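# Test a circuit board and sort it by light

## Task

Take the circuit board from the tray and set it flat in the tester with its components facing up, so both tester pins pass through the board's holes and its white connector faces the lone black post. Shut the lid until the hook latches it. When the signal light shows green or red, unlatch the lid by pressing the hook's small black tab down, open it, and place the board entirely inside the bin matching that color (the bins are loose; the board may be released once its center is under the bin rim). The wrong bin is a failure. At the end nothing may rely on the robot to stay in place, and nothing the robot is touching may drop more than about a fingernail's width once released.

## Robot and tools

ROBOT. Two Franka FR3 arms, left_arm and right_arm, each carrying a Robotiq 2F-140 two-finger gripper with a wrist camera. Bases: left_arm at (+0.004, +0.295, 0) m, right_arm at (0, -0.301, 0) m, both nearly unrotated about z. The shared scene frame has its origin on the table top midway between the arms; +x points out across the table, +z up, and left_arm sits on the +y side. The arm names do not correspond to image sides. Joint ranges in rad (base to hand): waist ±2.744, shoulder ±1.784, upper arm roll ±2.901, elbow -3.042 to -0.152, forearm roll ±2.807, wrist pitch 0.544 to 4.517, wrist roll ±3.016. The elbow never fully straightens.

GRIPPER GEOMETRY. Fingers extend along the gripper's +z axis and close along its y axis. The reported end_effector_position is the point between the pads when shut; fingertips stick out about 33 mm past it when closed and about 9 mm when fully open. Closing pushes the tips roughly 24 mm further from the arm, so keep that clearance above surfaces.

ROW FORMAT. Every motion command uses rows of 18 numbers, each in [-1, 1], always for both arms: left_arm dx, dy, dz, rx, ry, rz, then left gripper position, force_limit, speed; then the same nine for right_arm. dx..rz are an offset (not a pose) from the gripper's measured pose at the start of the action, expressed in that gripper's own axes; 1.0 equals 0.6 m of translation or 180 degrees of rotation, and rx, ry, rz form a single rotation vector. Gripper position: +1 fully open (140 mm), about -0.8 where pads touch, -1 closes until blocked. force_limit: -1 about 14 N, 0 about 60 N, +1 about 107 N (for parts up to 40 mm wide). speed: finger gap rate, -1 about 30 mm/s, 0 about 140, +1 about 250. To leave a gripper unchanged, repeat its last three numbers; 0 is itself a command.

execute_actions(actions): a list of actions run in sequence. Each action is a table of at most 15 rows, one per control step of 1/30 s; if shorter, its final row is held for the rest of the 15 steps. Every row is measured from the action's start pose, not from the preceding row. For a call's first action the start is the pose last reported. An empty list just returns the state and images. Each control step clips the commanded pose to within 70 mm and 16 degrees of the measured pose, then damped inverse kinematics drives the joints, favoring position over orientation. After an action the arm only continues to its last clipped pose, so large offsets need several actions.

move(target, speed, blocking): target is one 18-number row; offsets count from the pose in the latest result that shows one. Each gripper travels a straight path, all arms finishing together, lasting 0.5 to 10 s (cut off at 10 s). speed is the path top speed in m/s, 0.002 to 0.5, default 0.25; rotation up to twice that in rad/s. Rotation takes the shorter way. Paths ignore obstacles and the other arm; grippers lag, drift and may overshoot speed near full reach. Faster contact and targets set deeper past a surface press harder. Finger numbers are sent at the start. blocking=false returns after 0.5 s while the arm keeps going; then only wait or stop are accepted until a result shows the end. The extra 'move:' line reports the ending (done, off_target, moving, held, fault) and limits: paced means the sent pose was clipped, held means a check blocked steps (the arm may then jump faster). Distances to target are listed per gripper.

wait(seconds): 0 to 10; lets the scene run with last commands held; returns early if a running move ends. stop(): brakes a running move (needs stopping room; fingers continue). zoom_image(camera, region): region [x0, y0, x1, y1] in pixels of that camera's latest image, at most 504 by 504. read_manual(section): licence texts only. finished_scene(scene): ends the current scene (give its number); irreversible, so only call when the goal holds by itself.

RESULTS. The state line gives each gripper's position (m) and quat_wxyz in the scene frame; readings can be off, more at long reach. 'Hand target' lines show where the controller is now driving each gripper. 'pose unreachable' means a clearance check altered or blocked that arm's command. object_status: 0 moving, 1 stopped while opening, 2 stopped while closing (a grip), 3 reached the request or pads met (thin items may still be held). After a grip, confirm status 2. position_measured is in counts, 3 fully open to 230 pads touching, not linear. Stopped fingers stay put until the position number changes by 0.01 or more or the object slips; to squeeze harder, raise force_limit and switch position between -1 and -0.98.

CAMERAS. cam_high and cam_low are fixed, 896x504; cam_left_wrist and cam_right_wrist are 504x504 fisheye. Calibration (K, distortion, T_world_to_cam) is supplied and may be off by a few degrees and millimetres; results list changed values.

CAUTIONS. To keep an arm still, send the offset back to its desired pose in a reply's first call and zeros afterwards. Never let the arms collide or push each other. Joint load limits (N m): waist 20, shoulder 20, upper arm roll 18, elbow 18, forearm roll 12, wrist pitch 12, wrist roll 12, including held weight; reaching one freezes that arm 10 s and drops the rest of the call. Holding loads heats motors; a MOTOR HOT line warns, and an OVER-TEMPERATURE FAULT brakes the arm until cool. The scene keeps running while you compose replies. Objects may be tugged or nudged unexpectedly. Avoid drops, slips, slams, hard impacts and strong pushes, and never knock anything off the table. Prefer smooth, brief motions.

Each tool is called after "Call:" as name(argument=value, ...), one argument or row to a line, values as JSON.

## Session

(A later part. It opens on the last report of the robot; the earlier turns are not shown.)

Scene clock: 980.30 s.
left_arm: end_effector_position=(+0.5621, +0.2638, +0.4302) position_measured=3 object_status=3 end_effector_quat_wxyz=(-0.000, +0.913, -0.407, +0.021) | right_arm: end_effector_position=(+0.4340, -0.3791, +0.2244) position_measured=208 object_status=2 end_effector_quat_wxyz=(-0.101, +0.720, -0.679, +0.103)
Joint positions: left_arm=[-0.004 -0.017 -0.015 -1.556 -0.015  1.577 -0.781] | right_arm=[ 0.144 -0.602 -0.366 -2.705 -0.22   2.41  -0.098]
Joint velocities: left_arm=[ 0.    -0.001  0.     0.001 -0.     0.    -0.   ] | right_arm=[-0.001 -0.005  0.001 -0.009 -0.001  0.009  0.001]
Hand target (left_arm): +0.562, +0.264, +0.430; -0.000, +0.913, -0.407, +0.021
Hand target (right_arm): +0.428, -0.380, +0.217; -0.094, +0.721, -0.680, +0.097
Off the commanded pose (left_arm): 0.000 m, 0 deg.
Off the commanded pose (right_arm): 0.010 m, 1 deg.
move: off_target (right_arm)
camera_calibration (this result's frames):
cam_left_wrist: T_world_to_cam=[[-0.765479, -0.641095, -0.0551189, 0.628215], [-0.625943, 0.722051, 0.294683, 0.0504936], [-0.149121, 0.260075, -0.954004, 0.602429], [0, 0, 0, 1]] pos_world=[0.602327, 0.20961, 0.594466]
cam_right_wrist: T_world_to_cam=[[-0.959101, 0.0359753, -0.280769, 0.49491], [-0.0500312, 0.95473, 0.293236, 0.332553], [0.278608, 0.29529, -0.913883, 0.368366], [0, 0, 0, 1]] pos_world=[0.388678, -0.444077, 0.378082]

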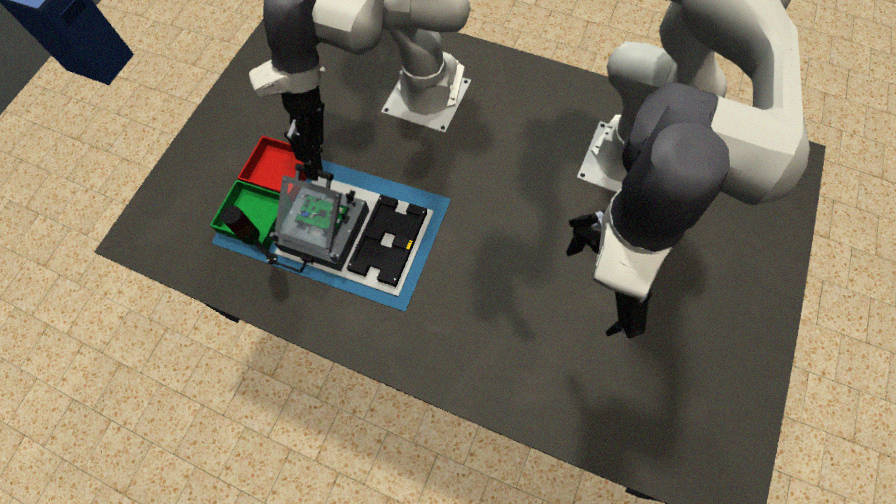

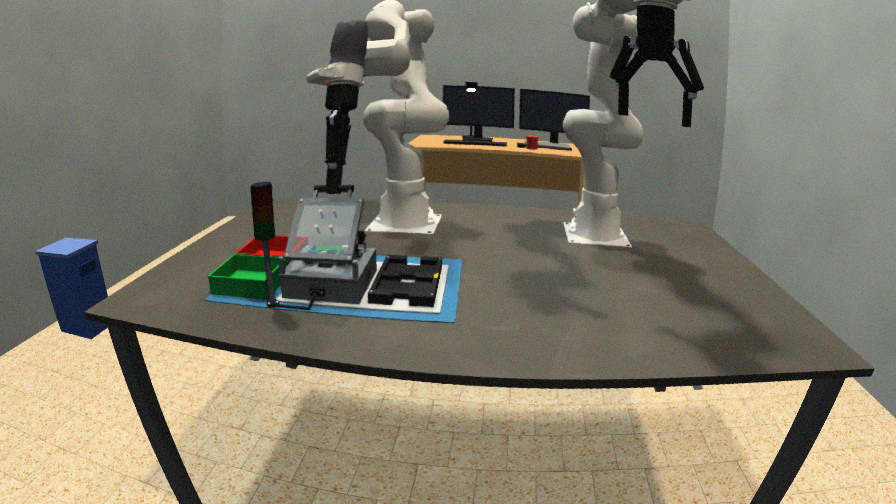

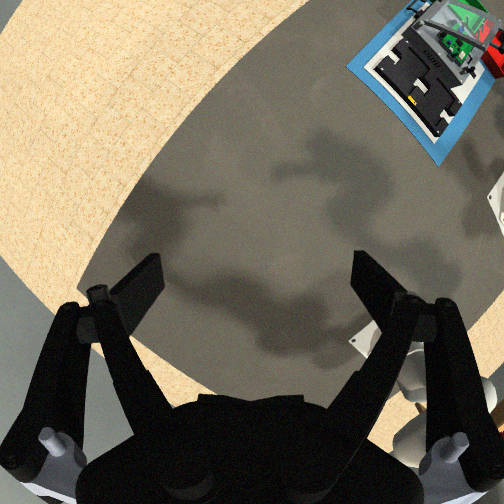

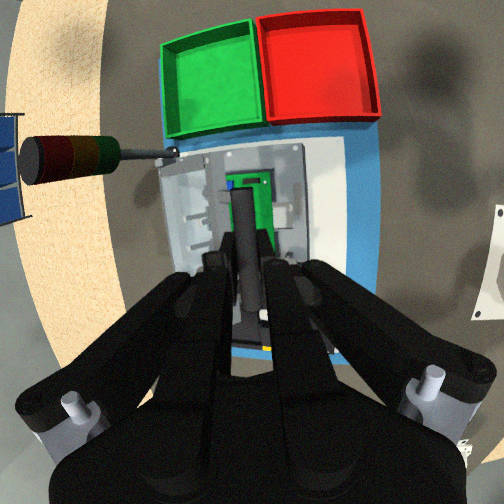

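Call:
move(
  target=[0,0,0,0,0,0,1,0,0, 0.0,0.066,0.074,-0.048,0,0,-1,-0.8,-0.6],
  speed=0.04,
)

Call:
zoom_image(
  camera="cam_low",
  region=[230, 100, 400, 300],
)

Scene clock: 1015.90 s.
left_arm: end_effector_position=(+0.5621, +0.2638, +0.4302) position_measured=3 object_status=3 end_effector_quat_wxyz=(-0.000, +0.913, -0.407, +0.021) | right_arm: end_effector_position=(+0.4086, -0.3802, +0.1730) position_measured=208 object_status=2 end_effector_quat_wxyz=(-0.048, +0.725, -0.686, +0.052)
Joint positions: left_arm=[-0.004 -0.017 -0.015 -1.556 -0.015  1.577 -0.781] | right_arm=[ 0.151 -0.49  -0.376 -2.704 -0.215  2.374 -0.098]
Joint velocities: left_arm=[ 0.     0.    -0.001 -0.    -0.     0.     0.   ] | right_arm=[ 0.     0.002  0.001 -0.     0.001 -0.002 -0.002]
Hand target (left_arm): +0.562, +0.264, +0.430; -0.000, +0.913, -0.407, +0.021
Hand target (right_arm): +0.408, -0.381, +0.171; -0.047, +0.725, -0.685, +0.051
Off the commanded pose (left_arm): 0.000 m, 0 deg.
Off the commanded pose (right_arm): 0.003 m, 0 deg.
move: done
camera_calibration (this result's frames):
cam_left_wrist: T_world_to_cam=[[-0.765479, -0.641095, -0.0551187, 0.628215], [-0.625943, 0.722051, 0.294683, 0.0504934], [-0.149121, 0.260075, -0.954004, 0.602429], [0, 0, 0, 1]] pos_world=[0.602327, 0.20961, 0.594466]
cam_right_wrist: T_world_to_cam=[[-0.989774, 0.0377418, -0.137564, 0.444613], [-0.00386248, 0.956919, 0.290329, 0.329937], [0.142595, 0.287891, -0.946988, 0.38734], [0, 0, 0, 1]] pos_world=[0.386107, -0.444015, 0.332179]

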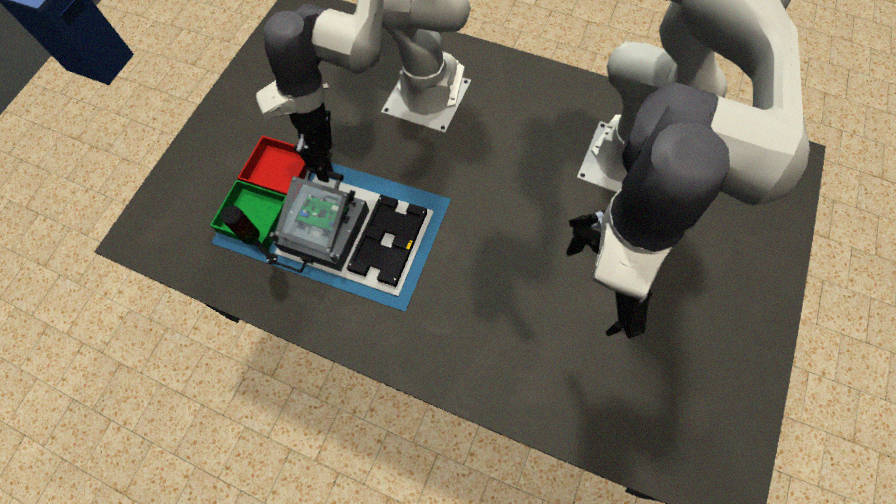

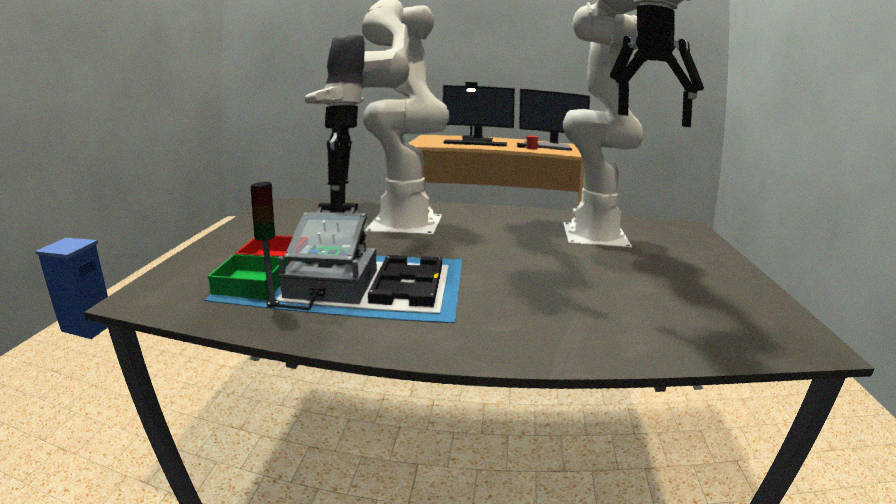

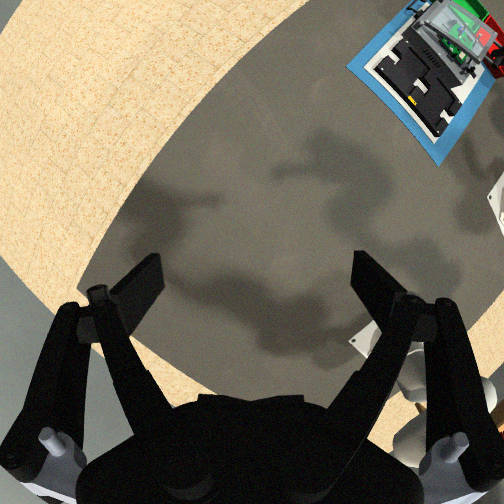

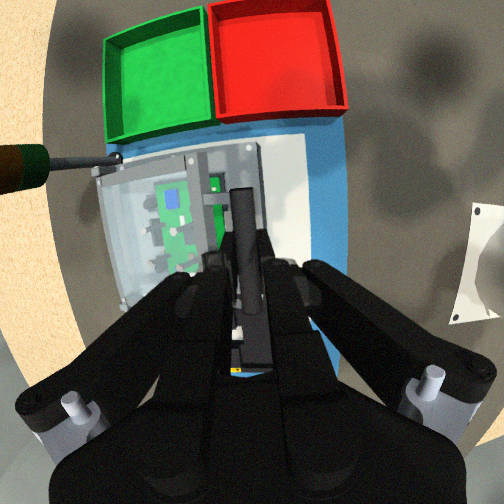

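Region (230, 100, 400, 300) of cam_low's 896x504 image, scaled by 2.520, with more detail than that image has; it fills the left 428 columns of this view, and the rest is white.

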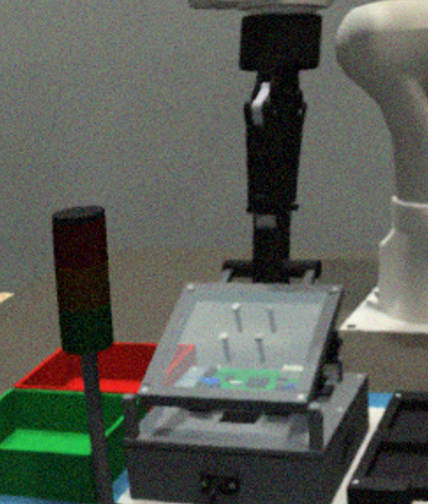

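Call:
move(
  target=[0,0,0,0,0,0,1,0,0, 0.0,0.021,0.056,0,0,0,-1,-0.8,-0.6],
  speed=0.025,
)

Call:
zoom_image(
  camera="cam_low",
  region=[260, 170, 400, 300],
)

Call:
zoom_image(
  camera="cam_high",
  region=[260, 150, 400, 280],
)

Scene clock: 1030.43 s.
left_arm: end_effector_position=(+0.5621, +0.2638, +0.4302) position_measured=3 object_status=3 end_effector_quat_wxyz=(-0.000, +0.913, -0.407, +0.021) | right_arm: end_effector_position=(+0.3993, -0.3798, +0.1395) position_measured=208 object_status=2 end_effector_quat_wxyz=(-0.048, +0.724, -0.686, +0.050)
Joint positions: left_arm=[-0.004 -0.017 -0.015 -1.556 -0.015  1.577 -0.781] | right_arm=[ 0.149 -0.451 -0.396 -2.769 -0.226  2.473 -0.1  ]
Joint velocities: left_arm=[ 0.    -0.001  0.    -0.001 -0.002  0.001  0.001] | right_arm=[-0.001  0.003 -0.001 -0.004 -0.     0.009 -0.003]
Hand target (left_arm): +0.562, +0.264, +0.430; -0.000, +0.913, -0.407, +0.021
Hand target (right_arm): +0.401, -0.380, +0.138; -0.049, +0.725, -0.685, +0.052
Off the commanded pose (left_arm): 0.000 m, 0 deg.
Off the commanded pose (right_arm): 0.003 m, 0 deg.
move: done
camera_calibration (this result's frames):
cam_left_wrist: T_world_to_cam=[[-0.76548, -0.641095, -0.0551189, 0.628215], [-0.625942, 0.722051, 0.294683, 0.0504934], [-0.149121, 0.260075, -0.954004, 0.602428], [0, 0, 0, 1]] pos_world=[0.602327, 0.20961, 0.594466]
cam_right_wrist: T_world_to_cam=[[-0.990311, 0.0391539, -0.133231, 0.43091], [-0.00149081, 0.956374, 0.292142, 0.337805], [0.138857, 0.28951, -0.94705, 0.358862], [0, 0, 0, 1]] pos_world=[0.377408, -0.443833, 0.298584]

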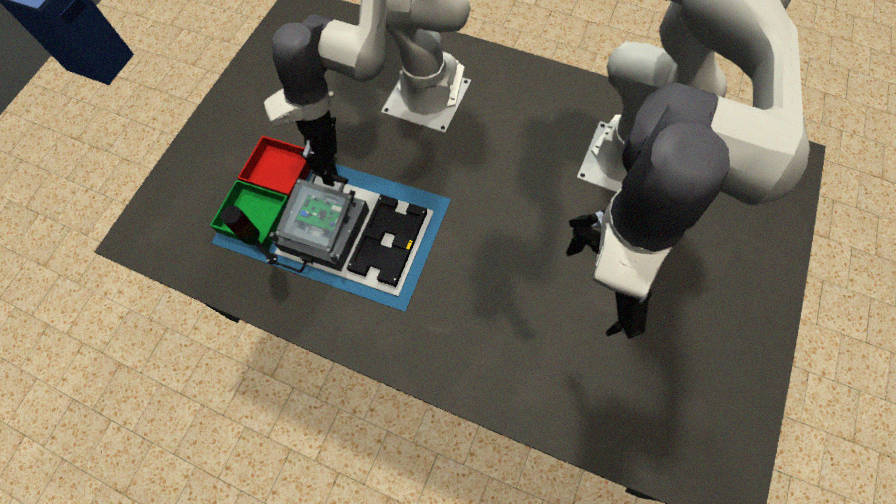

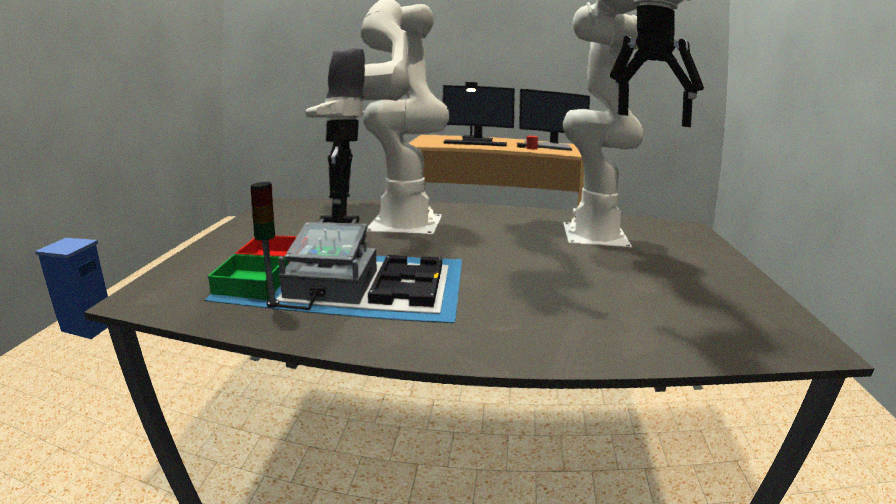

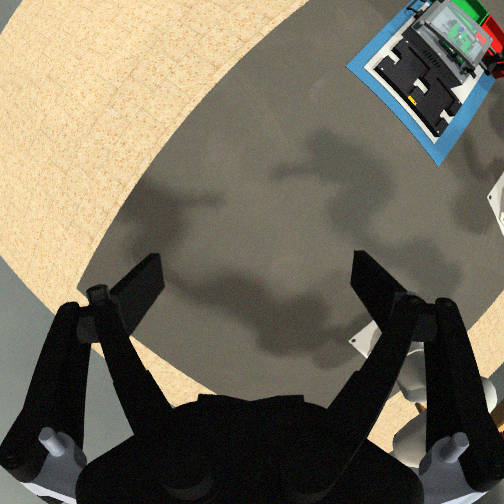

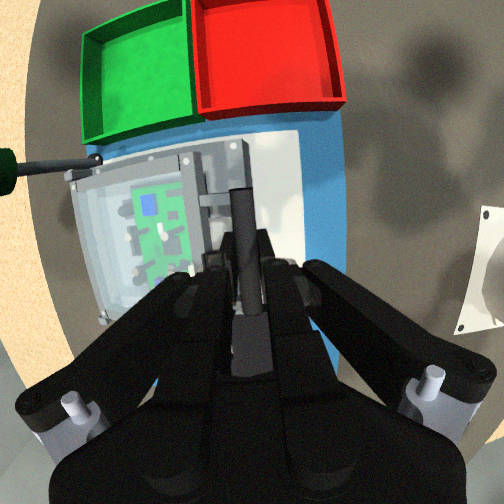

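Region (260, 170, 400, 300) of cam_low's 896x504 image, scaled by 3.600, with more detail than that image has; it fills the top 468 rows of this view, and the rest is white.

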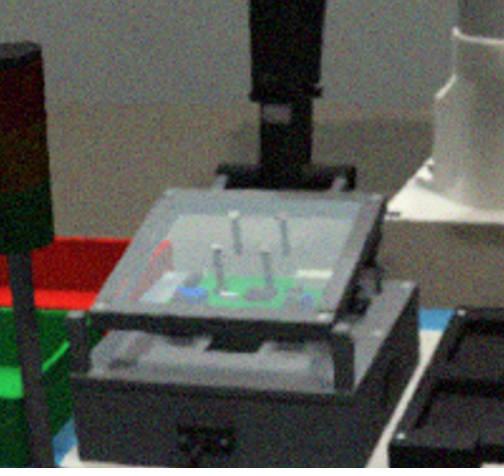

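Region (260, 150, 400, 280) of cam_high's 896x504 image, scaled by 3.600, with more detail than that image has; it fills the top 468 rows of this view, and the rest is white.

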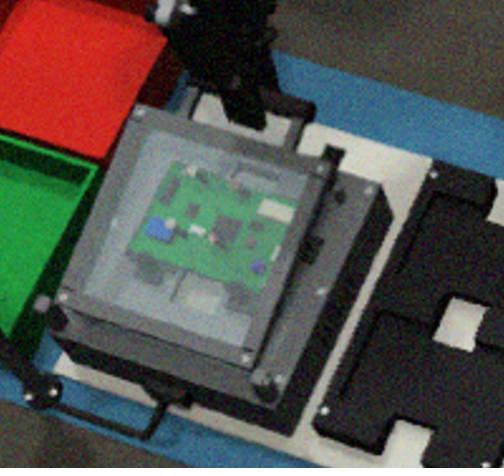

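Call:
move(
  target=[0,0,0,0,0,0,1,0,0, 0.0,0.002,0.022,-0.022,0,0,-1,-0.8,-0.6],
  speed=0.015,
)

Call:
zoom_image(
  camera="cam_low",
  region=[260, 170, 400, 300],
)

Call:
zoom_image(
  camera="cam_high",
  region=[260, 150, 400, 280],
)

Scene clock: 1040.63 s.
left_arm: end_effector_position=(+0.5621, +0.2638, +0.4302) position_measured=3 object_status=3 end_effector_quat_wxyz=(-0.000, +0.913, -0.407, +0.021) | right_arm: end_effector_position=(+0.3984, -0.3806, +0.1266) position_measured=208 object_status=2 end_effector_quat_wxyz=(-0.022, +0.725, -0.688, +0.026)
Joint positions: left_arm=[-0.004 -0.017 -0.015 -1.556 -0.015  1.577 -0.781] | right_arm=[ 0.167 -0.368 -0.397 -2.715 -0.201  2.432 -0.107]
Joint velocities: left_arm=[-0.002  0.001  0.     0.001  0.001  0.     0.   ] | right_arm=[-0.001  0.001  0.     0.002  0.002 -0.002 -0.004]
Hand target (left_arm): +0.562, +0.264, +0.430; -0.000, +0.913, -0.407, +0.021
Hand target (right_arm): +0.400, -0.381, +0.127; -0.022, +0.725, -0.688, +0.026
Off the commanded pose (left_arm): 0.000 m, 0 deg.
Off the commanded pose (right_arm): 0.002 m, 0 deg.
move: done
camera_calibration (this result's frames):
cam_left_wrist: T_world_to_cam=[[-0.765479, -0.641095, -0.0551189, 0.628215], [-0.625943, 0.722051, 0.294683, 0.0504935], [-0.149121, 0.260075, -0.954004, 0.602429], [0, 0, 0, 1]] pos_world=[0.602327, 0.20961, 0.594466]
cam_right_wrist: T_world_to_cam=[[-0.997176, 0.0400343, -0.0635333, 0.42258], [0.0201578, 0.957692, 0.287088, 0.334854], [0.0723387, 0.284997, -0.955795, 0.372946], [0, 0, 0, 1]] pos_world=[0.387659, -0.443893, 0.287175]

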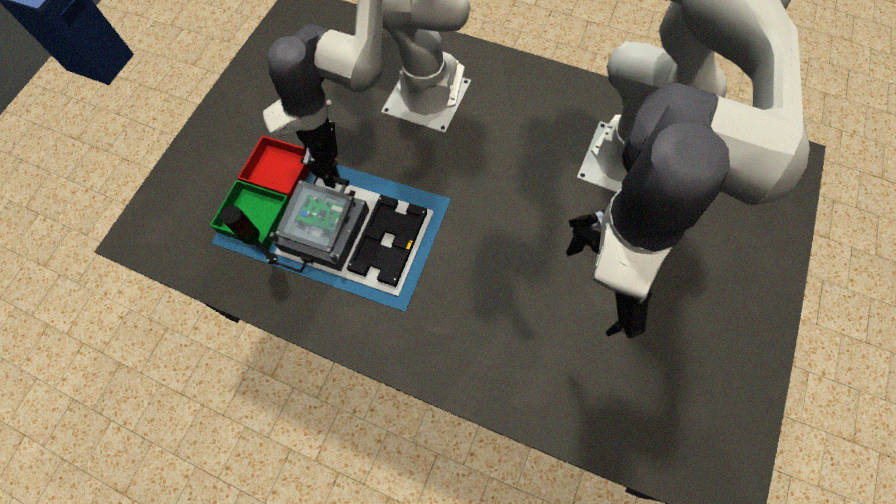

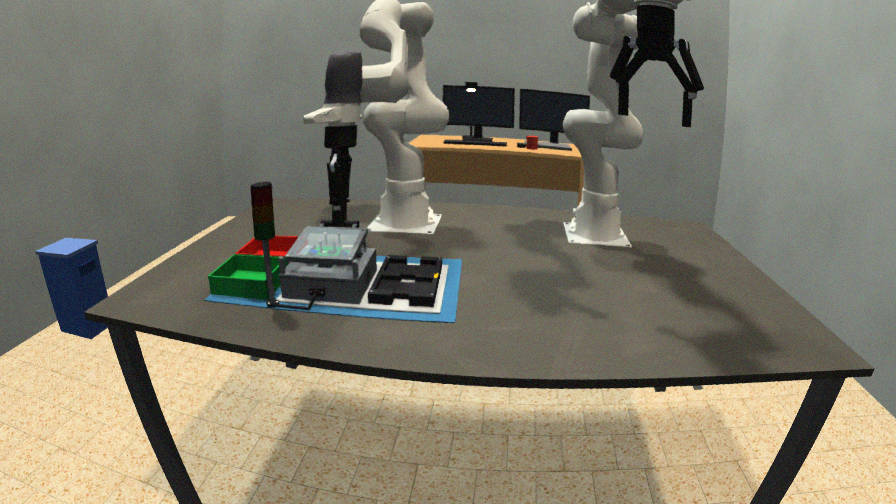

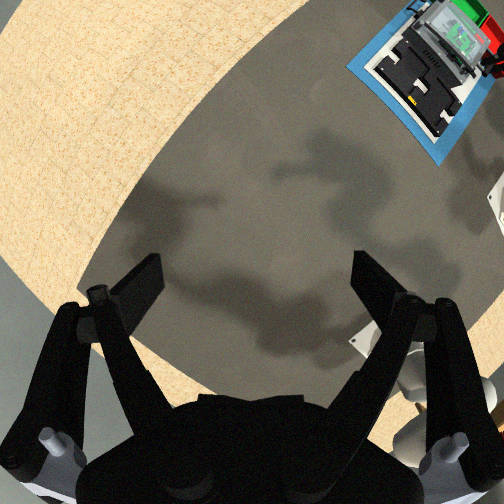

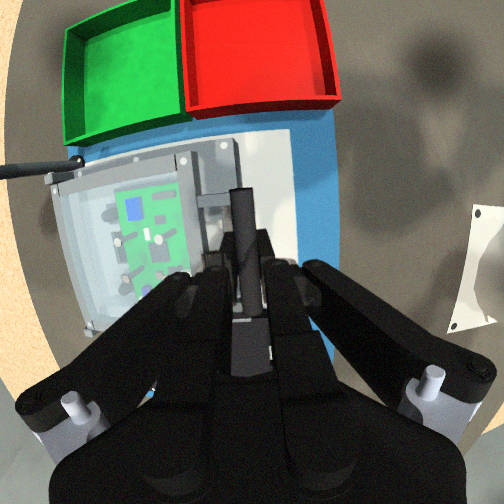

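Region (260, 170, 400, 300) of cam_low's 896x504 image, scaled by 3.600, with more detail than that image has; it fills the top 468 rows of this view, and the rest is white.

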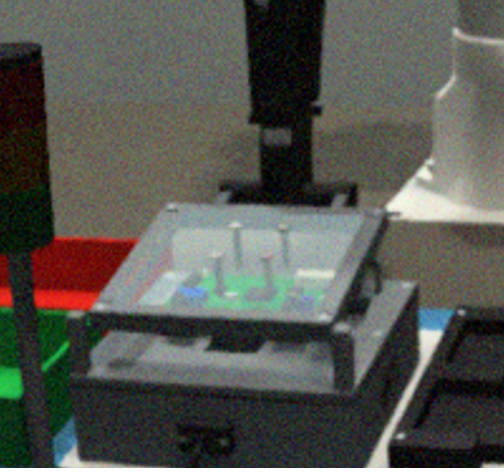

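Region (260, 150, 400, 280) of cam_high's 896x504 image, scaled by 3.600, with more detail than that image has; it fills the top 468 rows of this view, and the rest is white.

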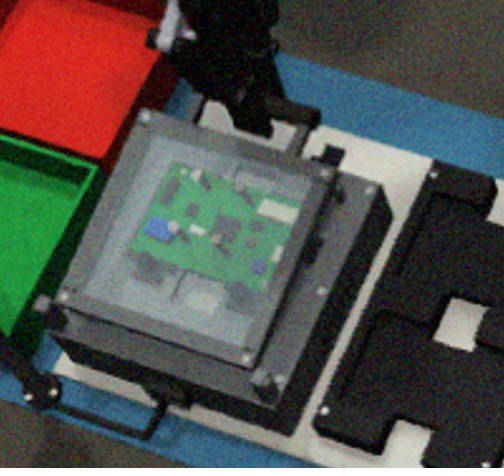

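Call:
move(
  target=[0,0,0,0,0,0,1,0,0, 0.0,0.0,0.015,0,0,0,-1,-0.8,-0.6],
  speed=0.01,
)

Call:
zoom_image(
  camera="cam_low",
  region=[240, 170, 400, 300],
)

Call:
zoom_image(
  camera="cam_high",
  region=[300, 160, 400, 250],
)

Scene clock: 1046.70 s.
left_arm: end_effector_position=(+0.5621, +0.2638, +0.4302) position_measured=3 object_status=3 end_effector_quat_wxyz=(-0.000, +0.913, -0.407, +0.021) | right_arm: end_effector_position=(+0.3977, -0.3806, +0.1195) position_measured=208 object_status=2 end_effector_quat_wxyz=(-0.020, +0.725, -0.688, +0.025)
Joint positions: left_arm=[-0.004 -0.017 -0.015 -1.556 -0.015  1.577 -0.781] | right_arm=[ 0.167 -0.351 -0.398 -2.721 -0.198  2.451 -0.109]
Joint velocities: left_arm=[-0.001 -0.    -0.    -0.     0.001  0.001 -0.   ] | right_arm=[-0.     0.003 -0.    -0.002  0.001  0.003 -0.002]
Hand target (left_arm): +0.562, +0.264, +0.430; -0.000, +0.913, -0.407, +0.021
Hand target (right_arm): +0.399, -0.381, +0.118; -0.022, +0.725, -0.688, +0.026
Off the commanded pose (left_arm): 0.000 m, 0 deg.
Off the commanded pose (right_arm): 0.002 m, 0 deg.
move: done
camera_calibration (this result's frames):
cam_left_wrist: T_world_to_cam=[[-0.765479, -0.641095, -0.0551188, 0.628215], [-0.625943, 0.722051, 0.294683, 0.0504935], [-0.149121, 0.260075, -0.954004, 0.602429], [0, 0, 0, 1]] pos_world=[0.602327, 0.209611, 0.594466]
cam_right_wrist: T_world_to_cam=[[-0.997399, 0.0397988, -0.0601022, 0.421039], [0.0209771, 0.957936, 0.286215, 0.336742], [0.068965, 0.28421, -0.956279, 0.367332], [0, 0, 0, 1]] pos_world=[0.387546, -0.443734, 0.280197]

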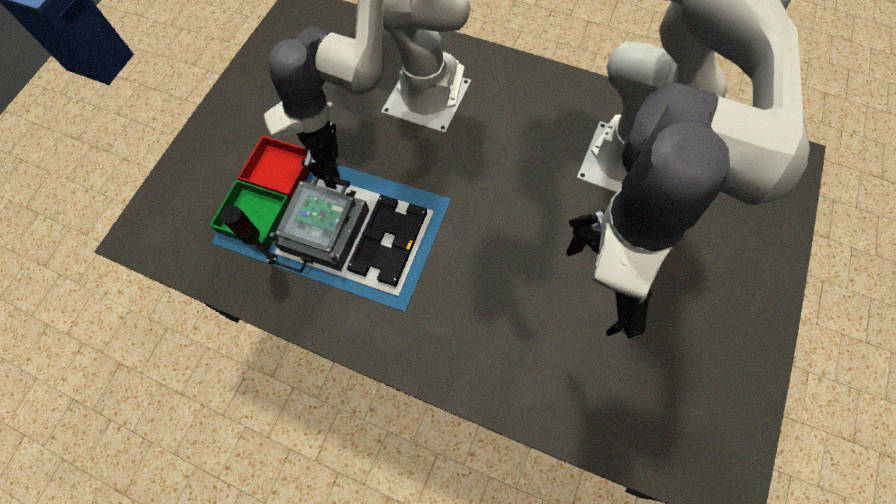

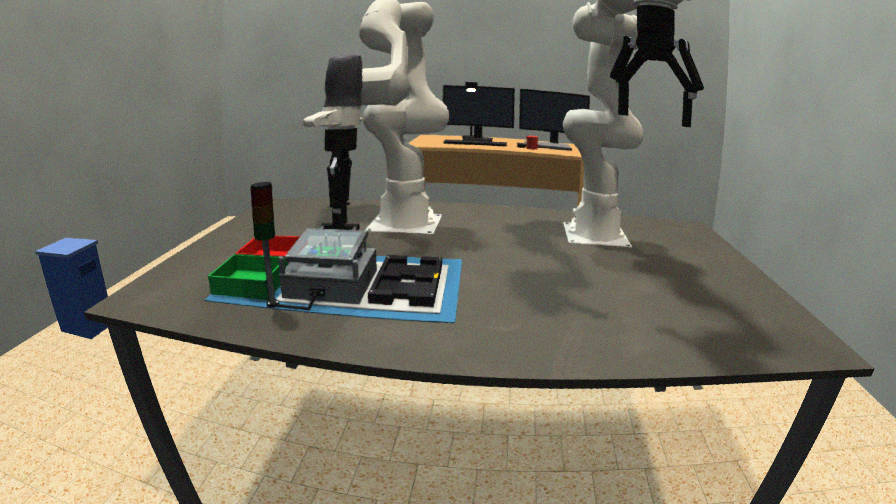

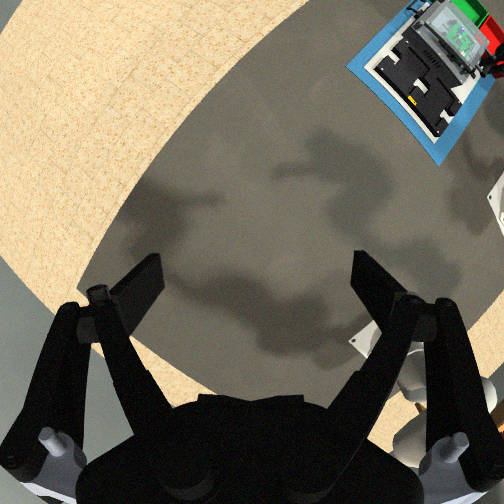

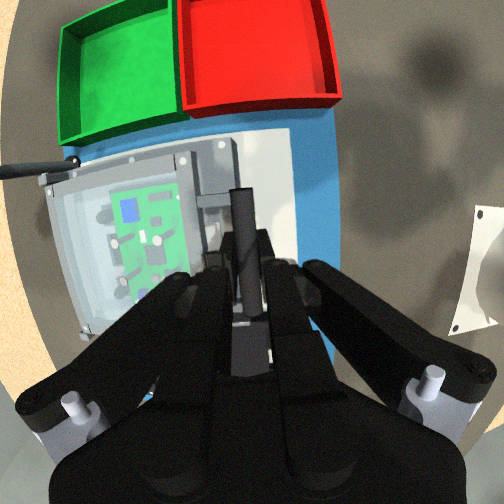

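Region (240, 170, 400, 300) of cam_low's 896x504 image, scaled by 3.150, with more detail than that image has; it fills the top 410 rows of this view, and the rest is white.

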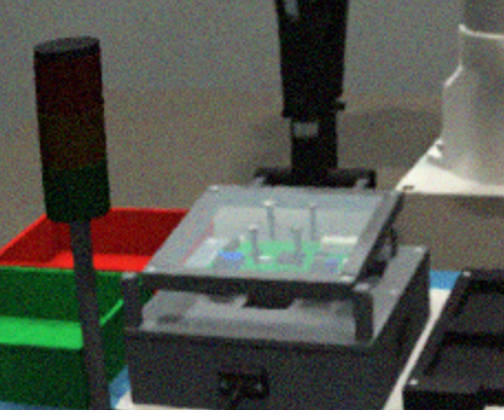

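Region (300, 160, 400, 250) of cam_high's 896x504 image, scaled by 5.040, with more detail than that image has; it fills the top 454 rows of this view, and the rest is white.

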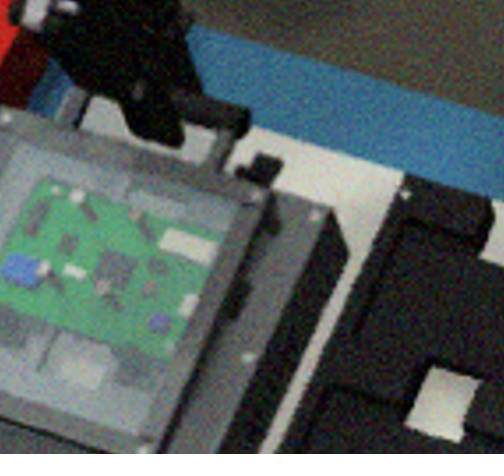

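Call:
move(
  target=[0,0,0,0,0,0,1,0,0, 0.0,0.0,0.013,0,0,0,-1,-0.8,-0.6],
  speed=0.01,
)

Call:
zoom_image(
  camera="cam_low",
  region=[240, 170, 400, 300],
)

Call:
zoom_image(
  camera="cam_high",
  region=[300, 160, 400, 250],
)

Scene clock: 1052.13 s.
left_arm: end_effector_position=(+0.5621, +0.2638, +0.4302) position_measured=3 object_status=3 end_effector_quat_wxyz=(-0.000, +0.913, -0.407, +0.021) | right_arm: end_effector_position=(+0.3973, -0.3805, +0.1134) position_measured=208 object_status=2 end_effector_quat_wxyz=(-0.019, +0.725, -0.688, +0.025)
Joint positions: left_arm=[-0.004 -0.017 -0.015 -1.556 -0.015  1.577 -0.781] | right_arm=[ 0.167 -0.335 -0.399 -2.726 -0.196  2.469 -0.111]
Joint velocities: left_arm=[-0.001 -0.001  0.001 -0.002 -0.    -0.    -0.   ] | right_arm=[-0.     0.006 -0.001 -0.002  0.001  0.006 -0.002]
Hand target (left_arm): +0.562, +0.264, +0.430; -0.000, +0.913, -0.407, +0.021
Hand target (right_arm): +0.398, -0.381, +0.112; -0.020, +0.725, -0.688, +0.025
Off the commanded pose (left_arm): 0.000 m, 0 deg.
Off the commanded pose (right_arm): 0.002 m, 0 deg.
move: done
camera_calibration (this result's frames):
cam_left_wrist: T_world_to_cam=[[-0.765479, -0.641095, -0.0551187, 0.628215], [-0.625942, 0.722051, 0.294683, 0.0504933], [-0.149121, 0.260075, -0.954004, 0.602429], [0, 0, 0, 1]] pos_world=[0.602327, 0.20961, 0.594466]
cam_right_wrist: T_world_to_cam=[[-0.997554, 0.0396373, -0.0575735, 0.419969], [0.0216123, 0.958216, 0.285229, 0.338441], [0.0664735, 0.283287, -0.956729, 0.362178], [0, 0, 0, 1]] pos_world=[0.387552, -0.443547, 0.274152]

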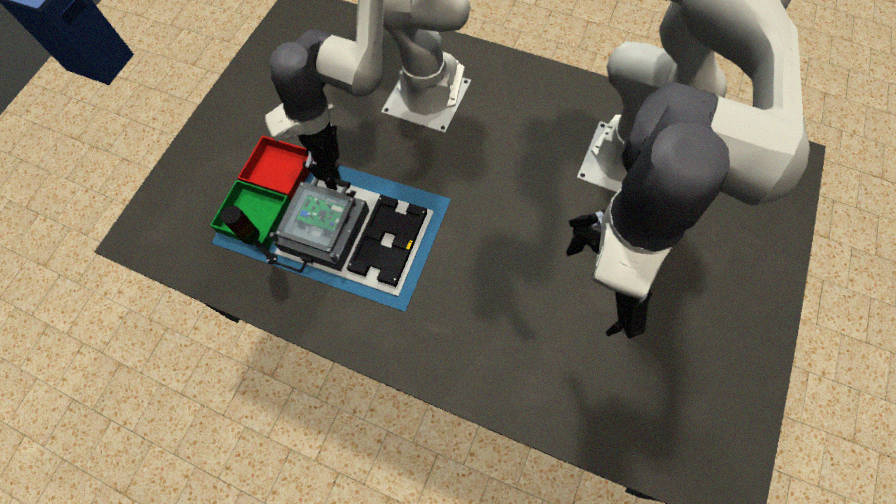

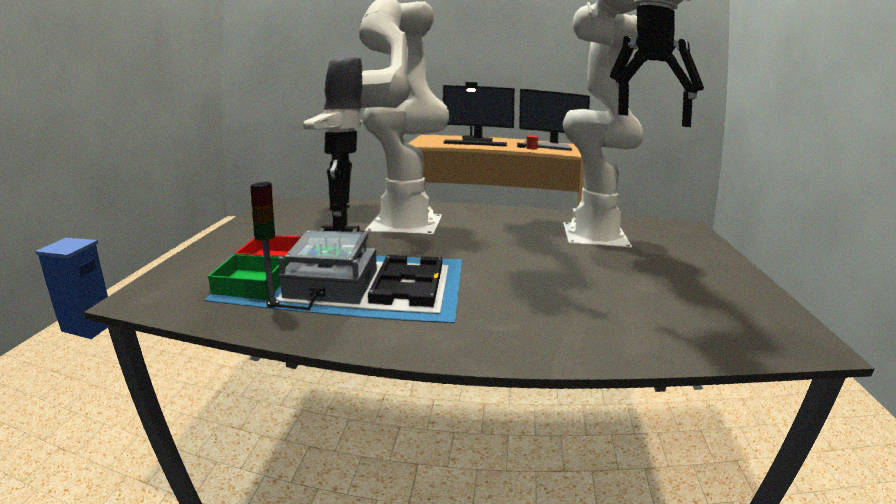

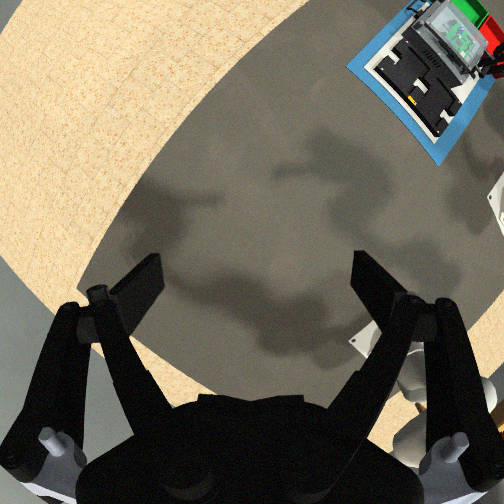

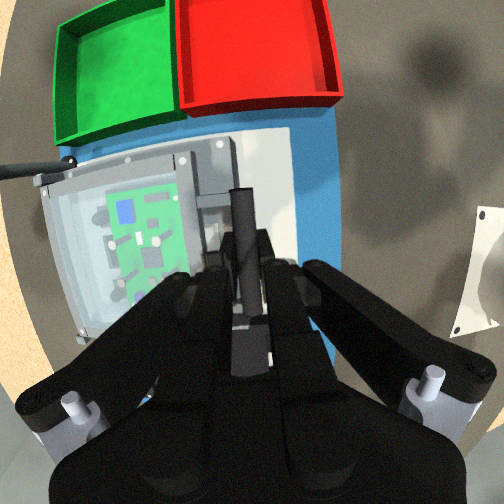

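Region (240, 170, 400, 300) of cam_low's 896x504 image, scaled by 3.150, with more detail than that image has; it fills the top 410 rows of this view, and the rest is white.

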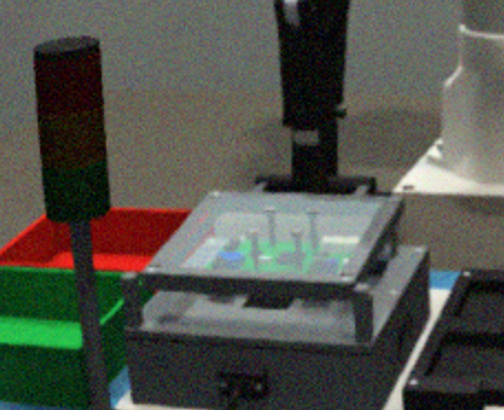

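Region (300, 160, 400, 250) of cam_high's 896x504 image, scaled by 5.040, with more detail than that image has; it fills the top 454 rows of this view, and the rest is white.

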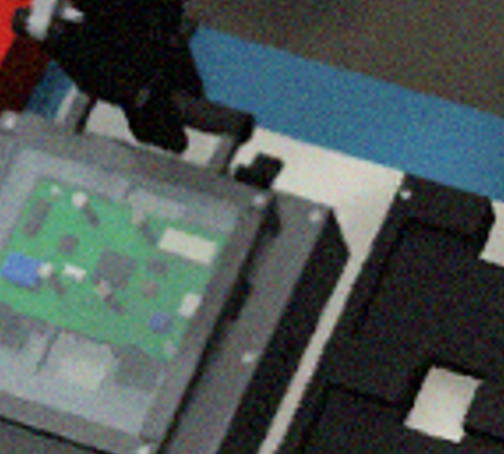

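Call:
move(
  target=[0,0,0,0,0,0,1,0,0, 0.0,0.0,0.013,0,0,0,-1,-0.8,-0.6],
  speed=0.01,
)

Call:
zoom_image(
  camera="cam_low",
  region=[240, 170, 400, 300],
)

Call:
zoom_image(
  camera="cam_high",
  region=[300, 160, 400, 250],
)

Scene clock: 1057.80 s.
left_arm: end_effector_position=(+0.5621, +0.2638, +0.4302) position_measured=3 object_status=3 end_effector_quat_wxyz=(-0.000, +0.913, -0.407, +0.021) | right_arm: end_effector_position=(+0.3971, -0.3805, +0.1096) position_measured=208 object_status=2 end_effector_quat_wxyz=(-0.018, +0.725, -0.688, +0.024)
Joint positions: left_arm=[-0.004 -0.017 -0.015 -1.556 -0.015  1.577 -0.781] | right_arm=[ 0.167 -0.324 -0.4   -2.729 -0.193  2.48  -0.113]
Joint velocities: left_arm=[ 0.001 -0.001 -0.001 -0.     0.     0.     0.001] | right_arm=[-0.001  0.001  0.001  0.     0.001  0.002 -0.001]
Hand target (left_arm): +0.562, +0.264, +0.430; -0.000, +0.913, -0.407, +0.021
Hand target (right_arm): +0.398, -0.381, +0.106; -0.019, +0.725, -0.688, +0.025
Off the commanded pose (left_arm): 0.000 m, 0 deg.
Off the commanded pose (right_arm): 0.004 m, 0 deg.
move: off_target (right_arm)
camera_calibration (this result's frames):
cam_left_wrist: T_world_to_cam=[[-0.765479, -0.641095, -0.0551188, 0.628215], [-0.625943, 0.722051, 0.294683, 0.0504933], [-0.149121, 0.260075, -0.954004, 0.602428], [0, 0, 0, 1]] pos_world=[0.602327, 0.20961, 0.594466]
cam_right_wrist: T_world_to_cam=[[-0.997636, 0.0397898, -0.0560277, 0.419551], [0.0222071, 0.95824, 0.285101, 0.339329], [0.0650321, 0.283183, -0.956859, 0.359065], [0, 0, 0, 1]] pos_world=[0.387673, -0.443534, 0.270338]

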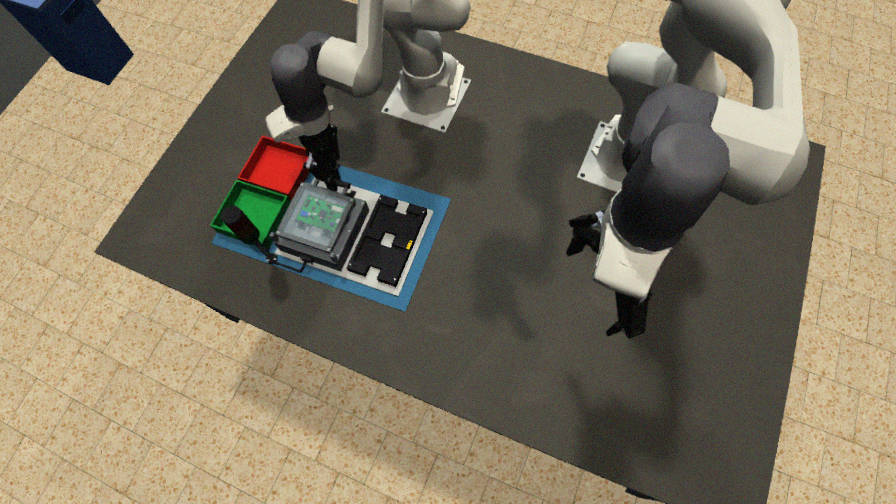

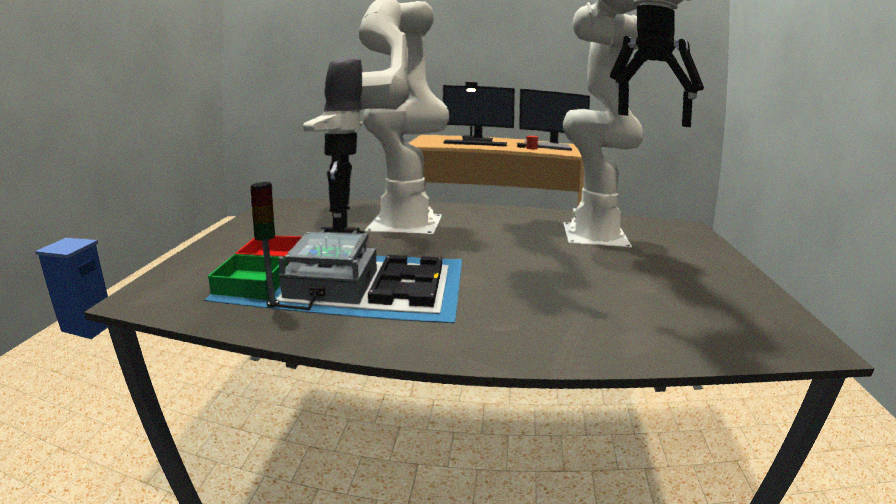

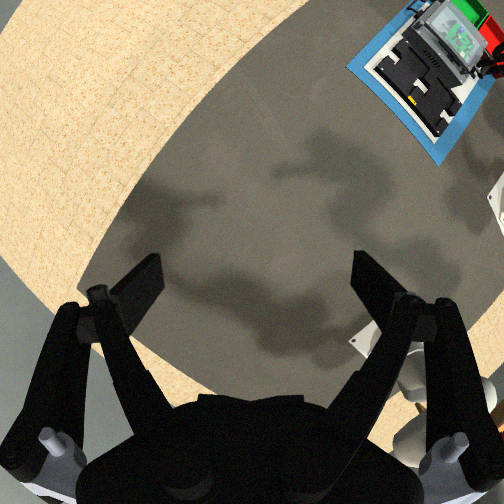

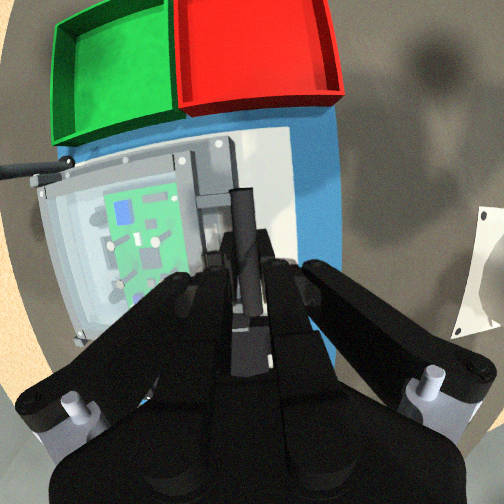

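Region (240, 170, 400, 300) of cam_low's 896x504 image, scaled by 3.150, with more detail than that image has; it fills the top 410 rows of this view, and the rest is white.

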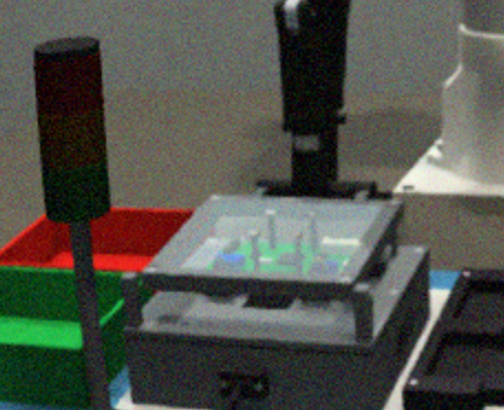

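Region (300, 160, 400, 250) of cam_high's 896x504 image, scaled by 5.040, with more detail than that image has; it fills the top 454 rows of this view, and the rest is white.

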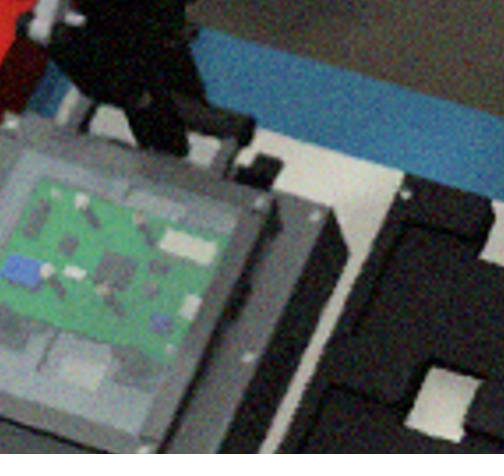

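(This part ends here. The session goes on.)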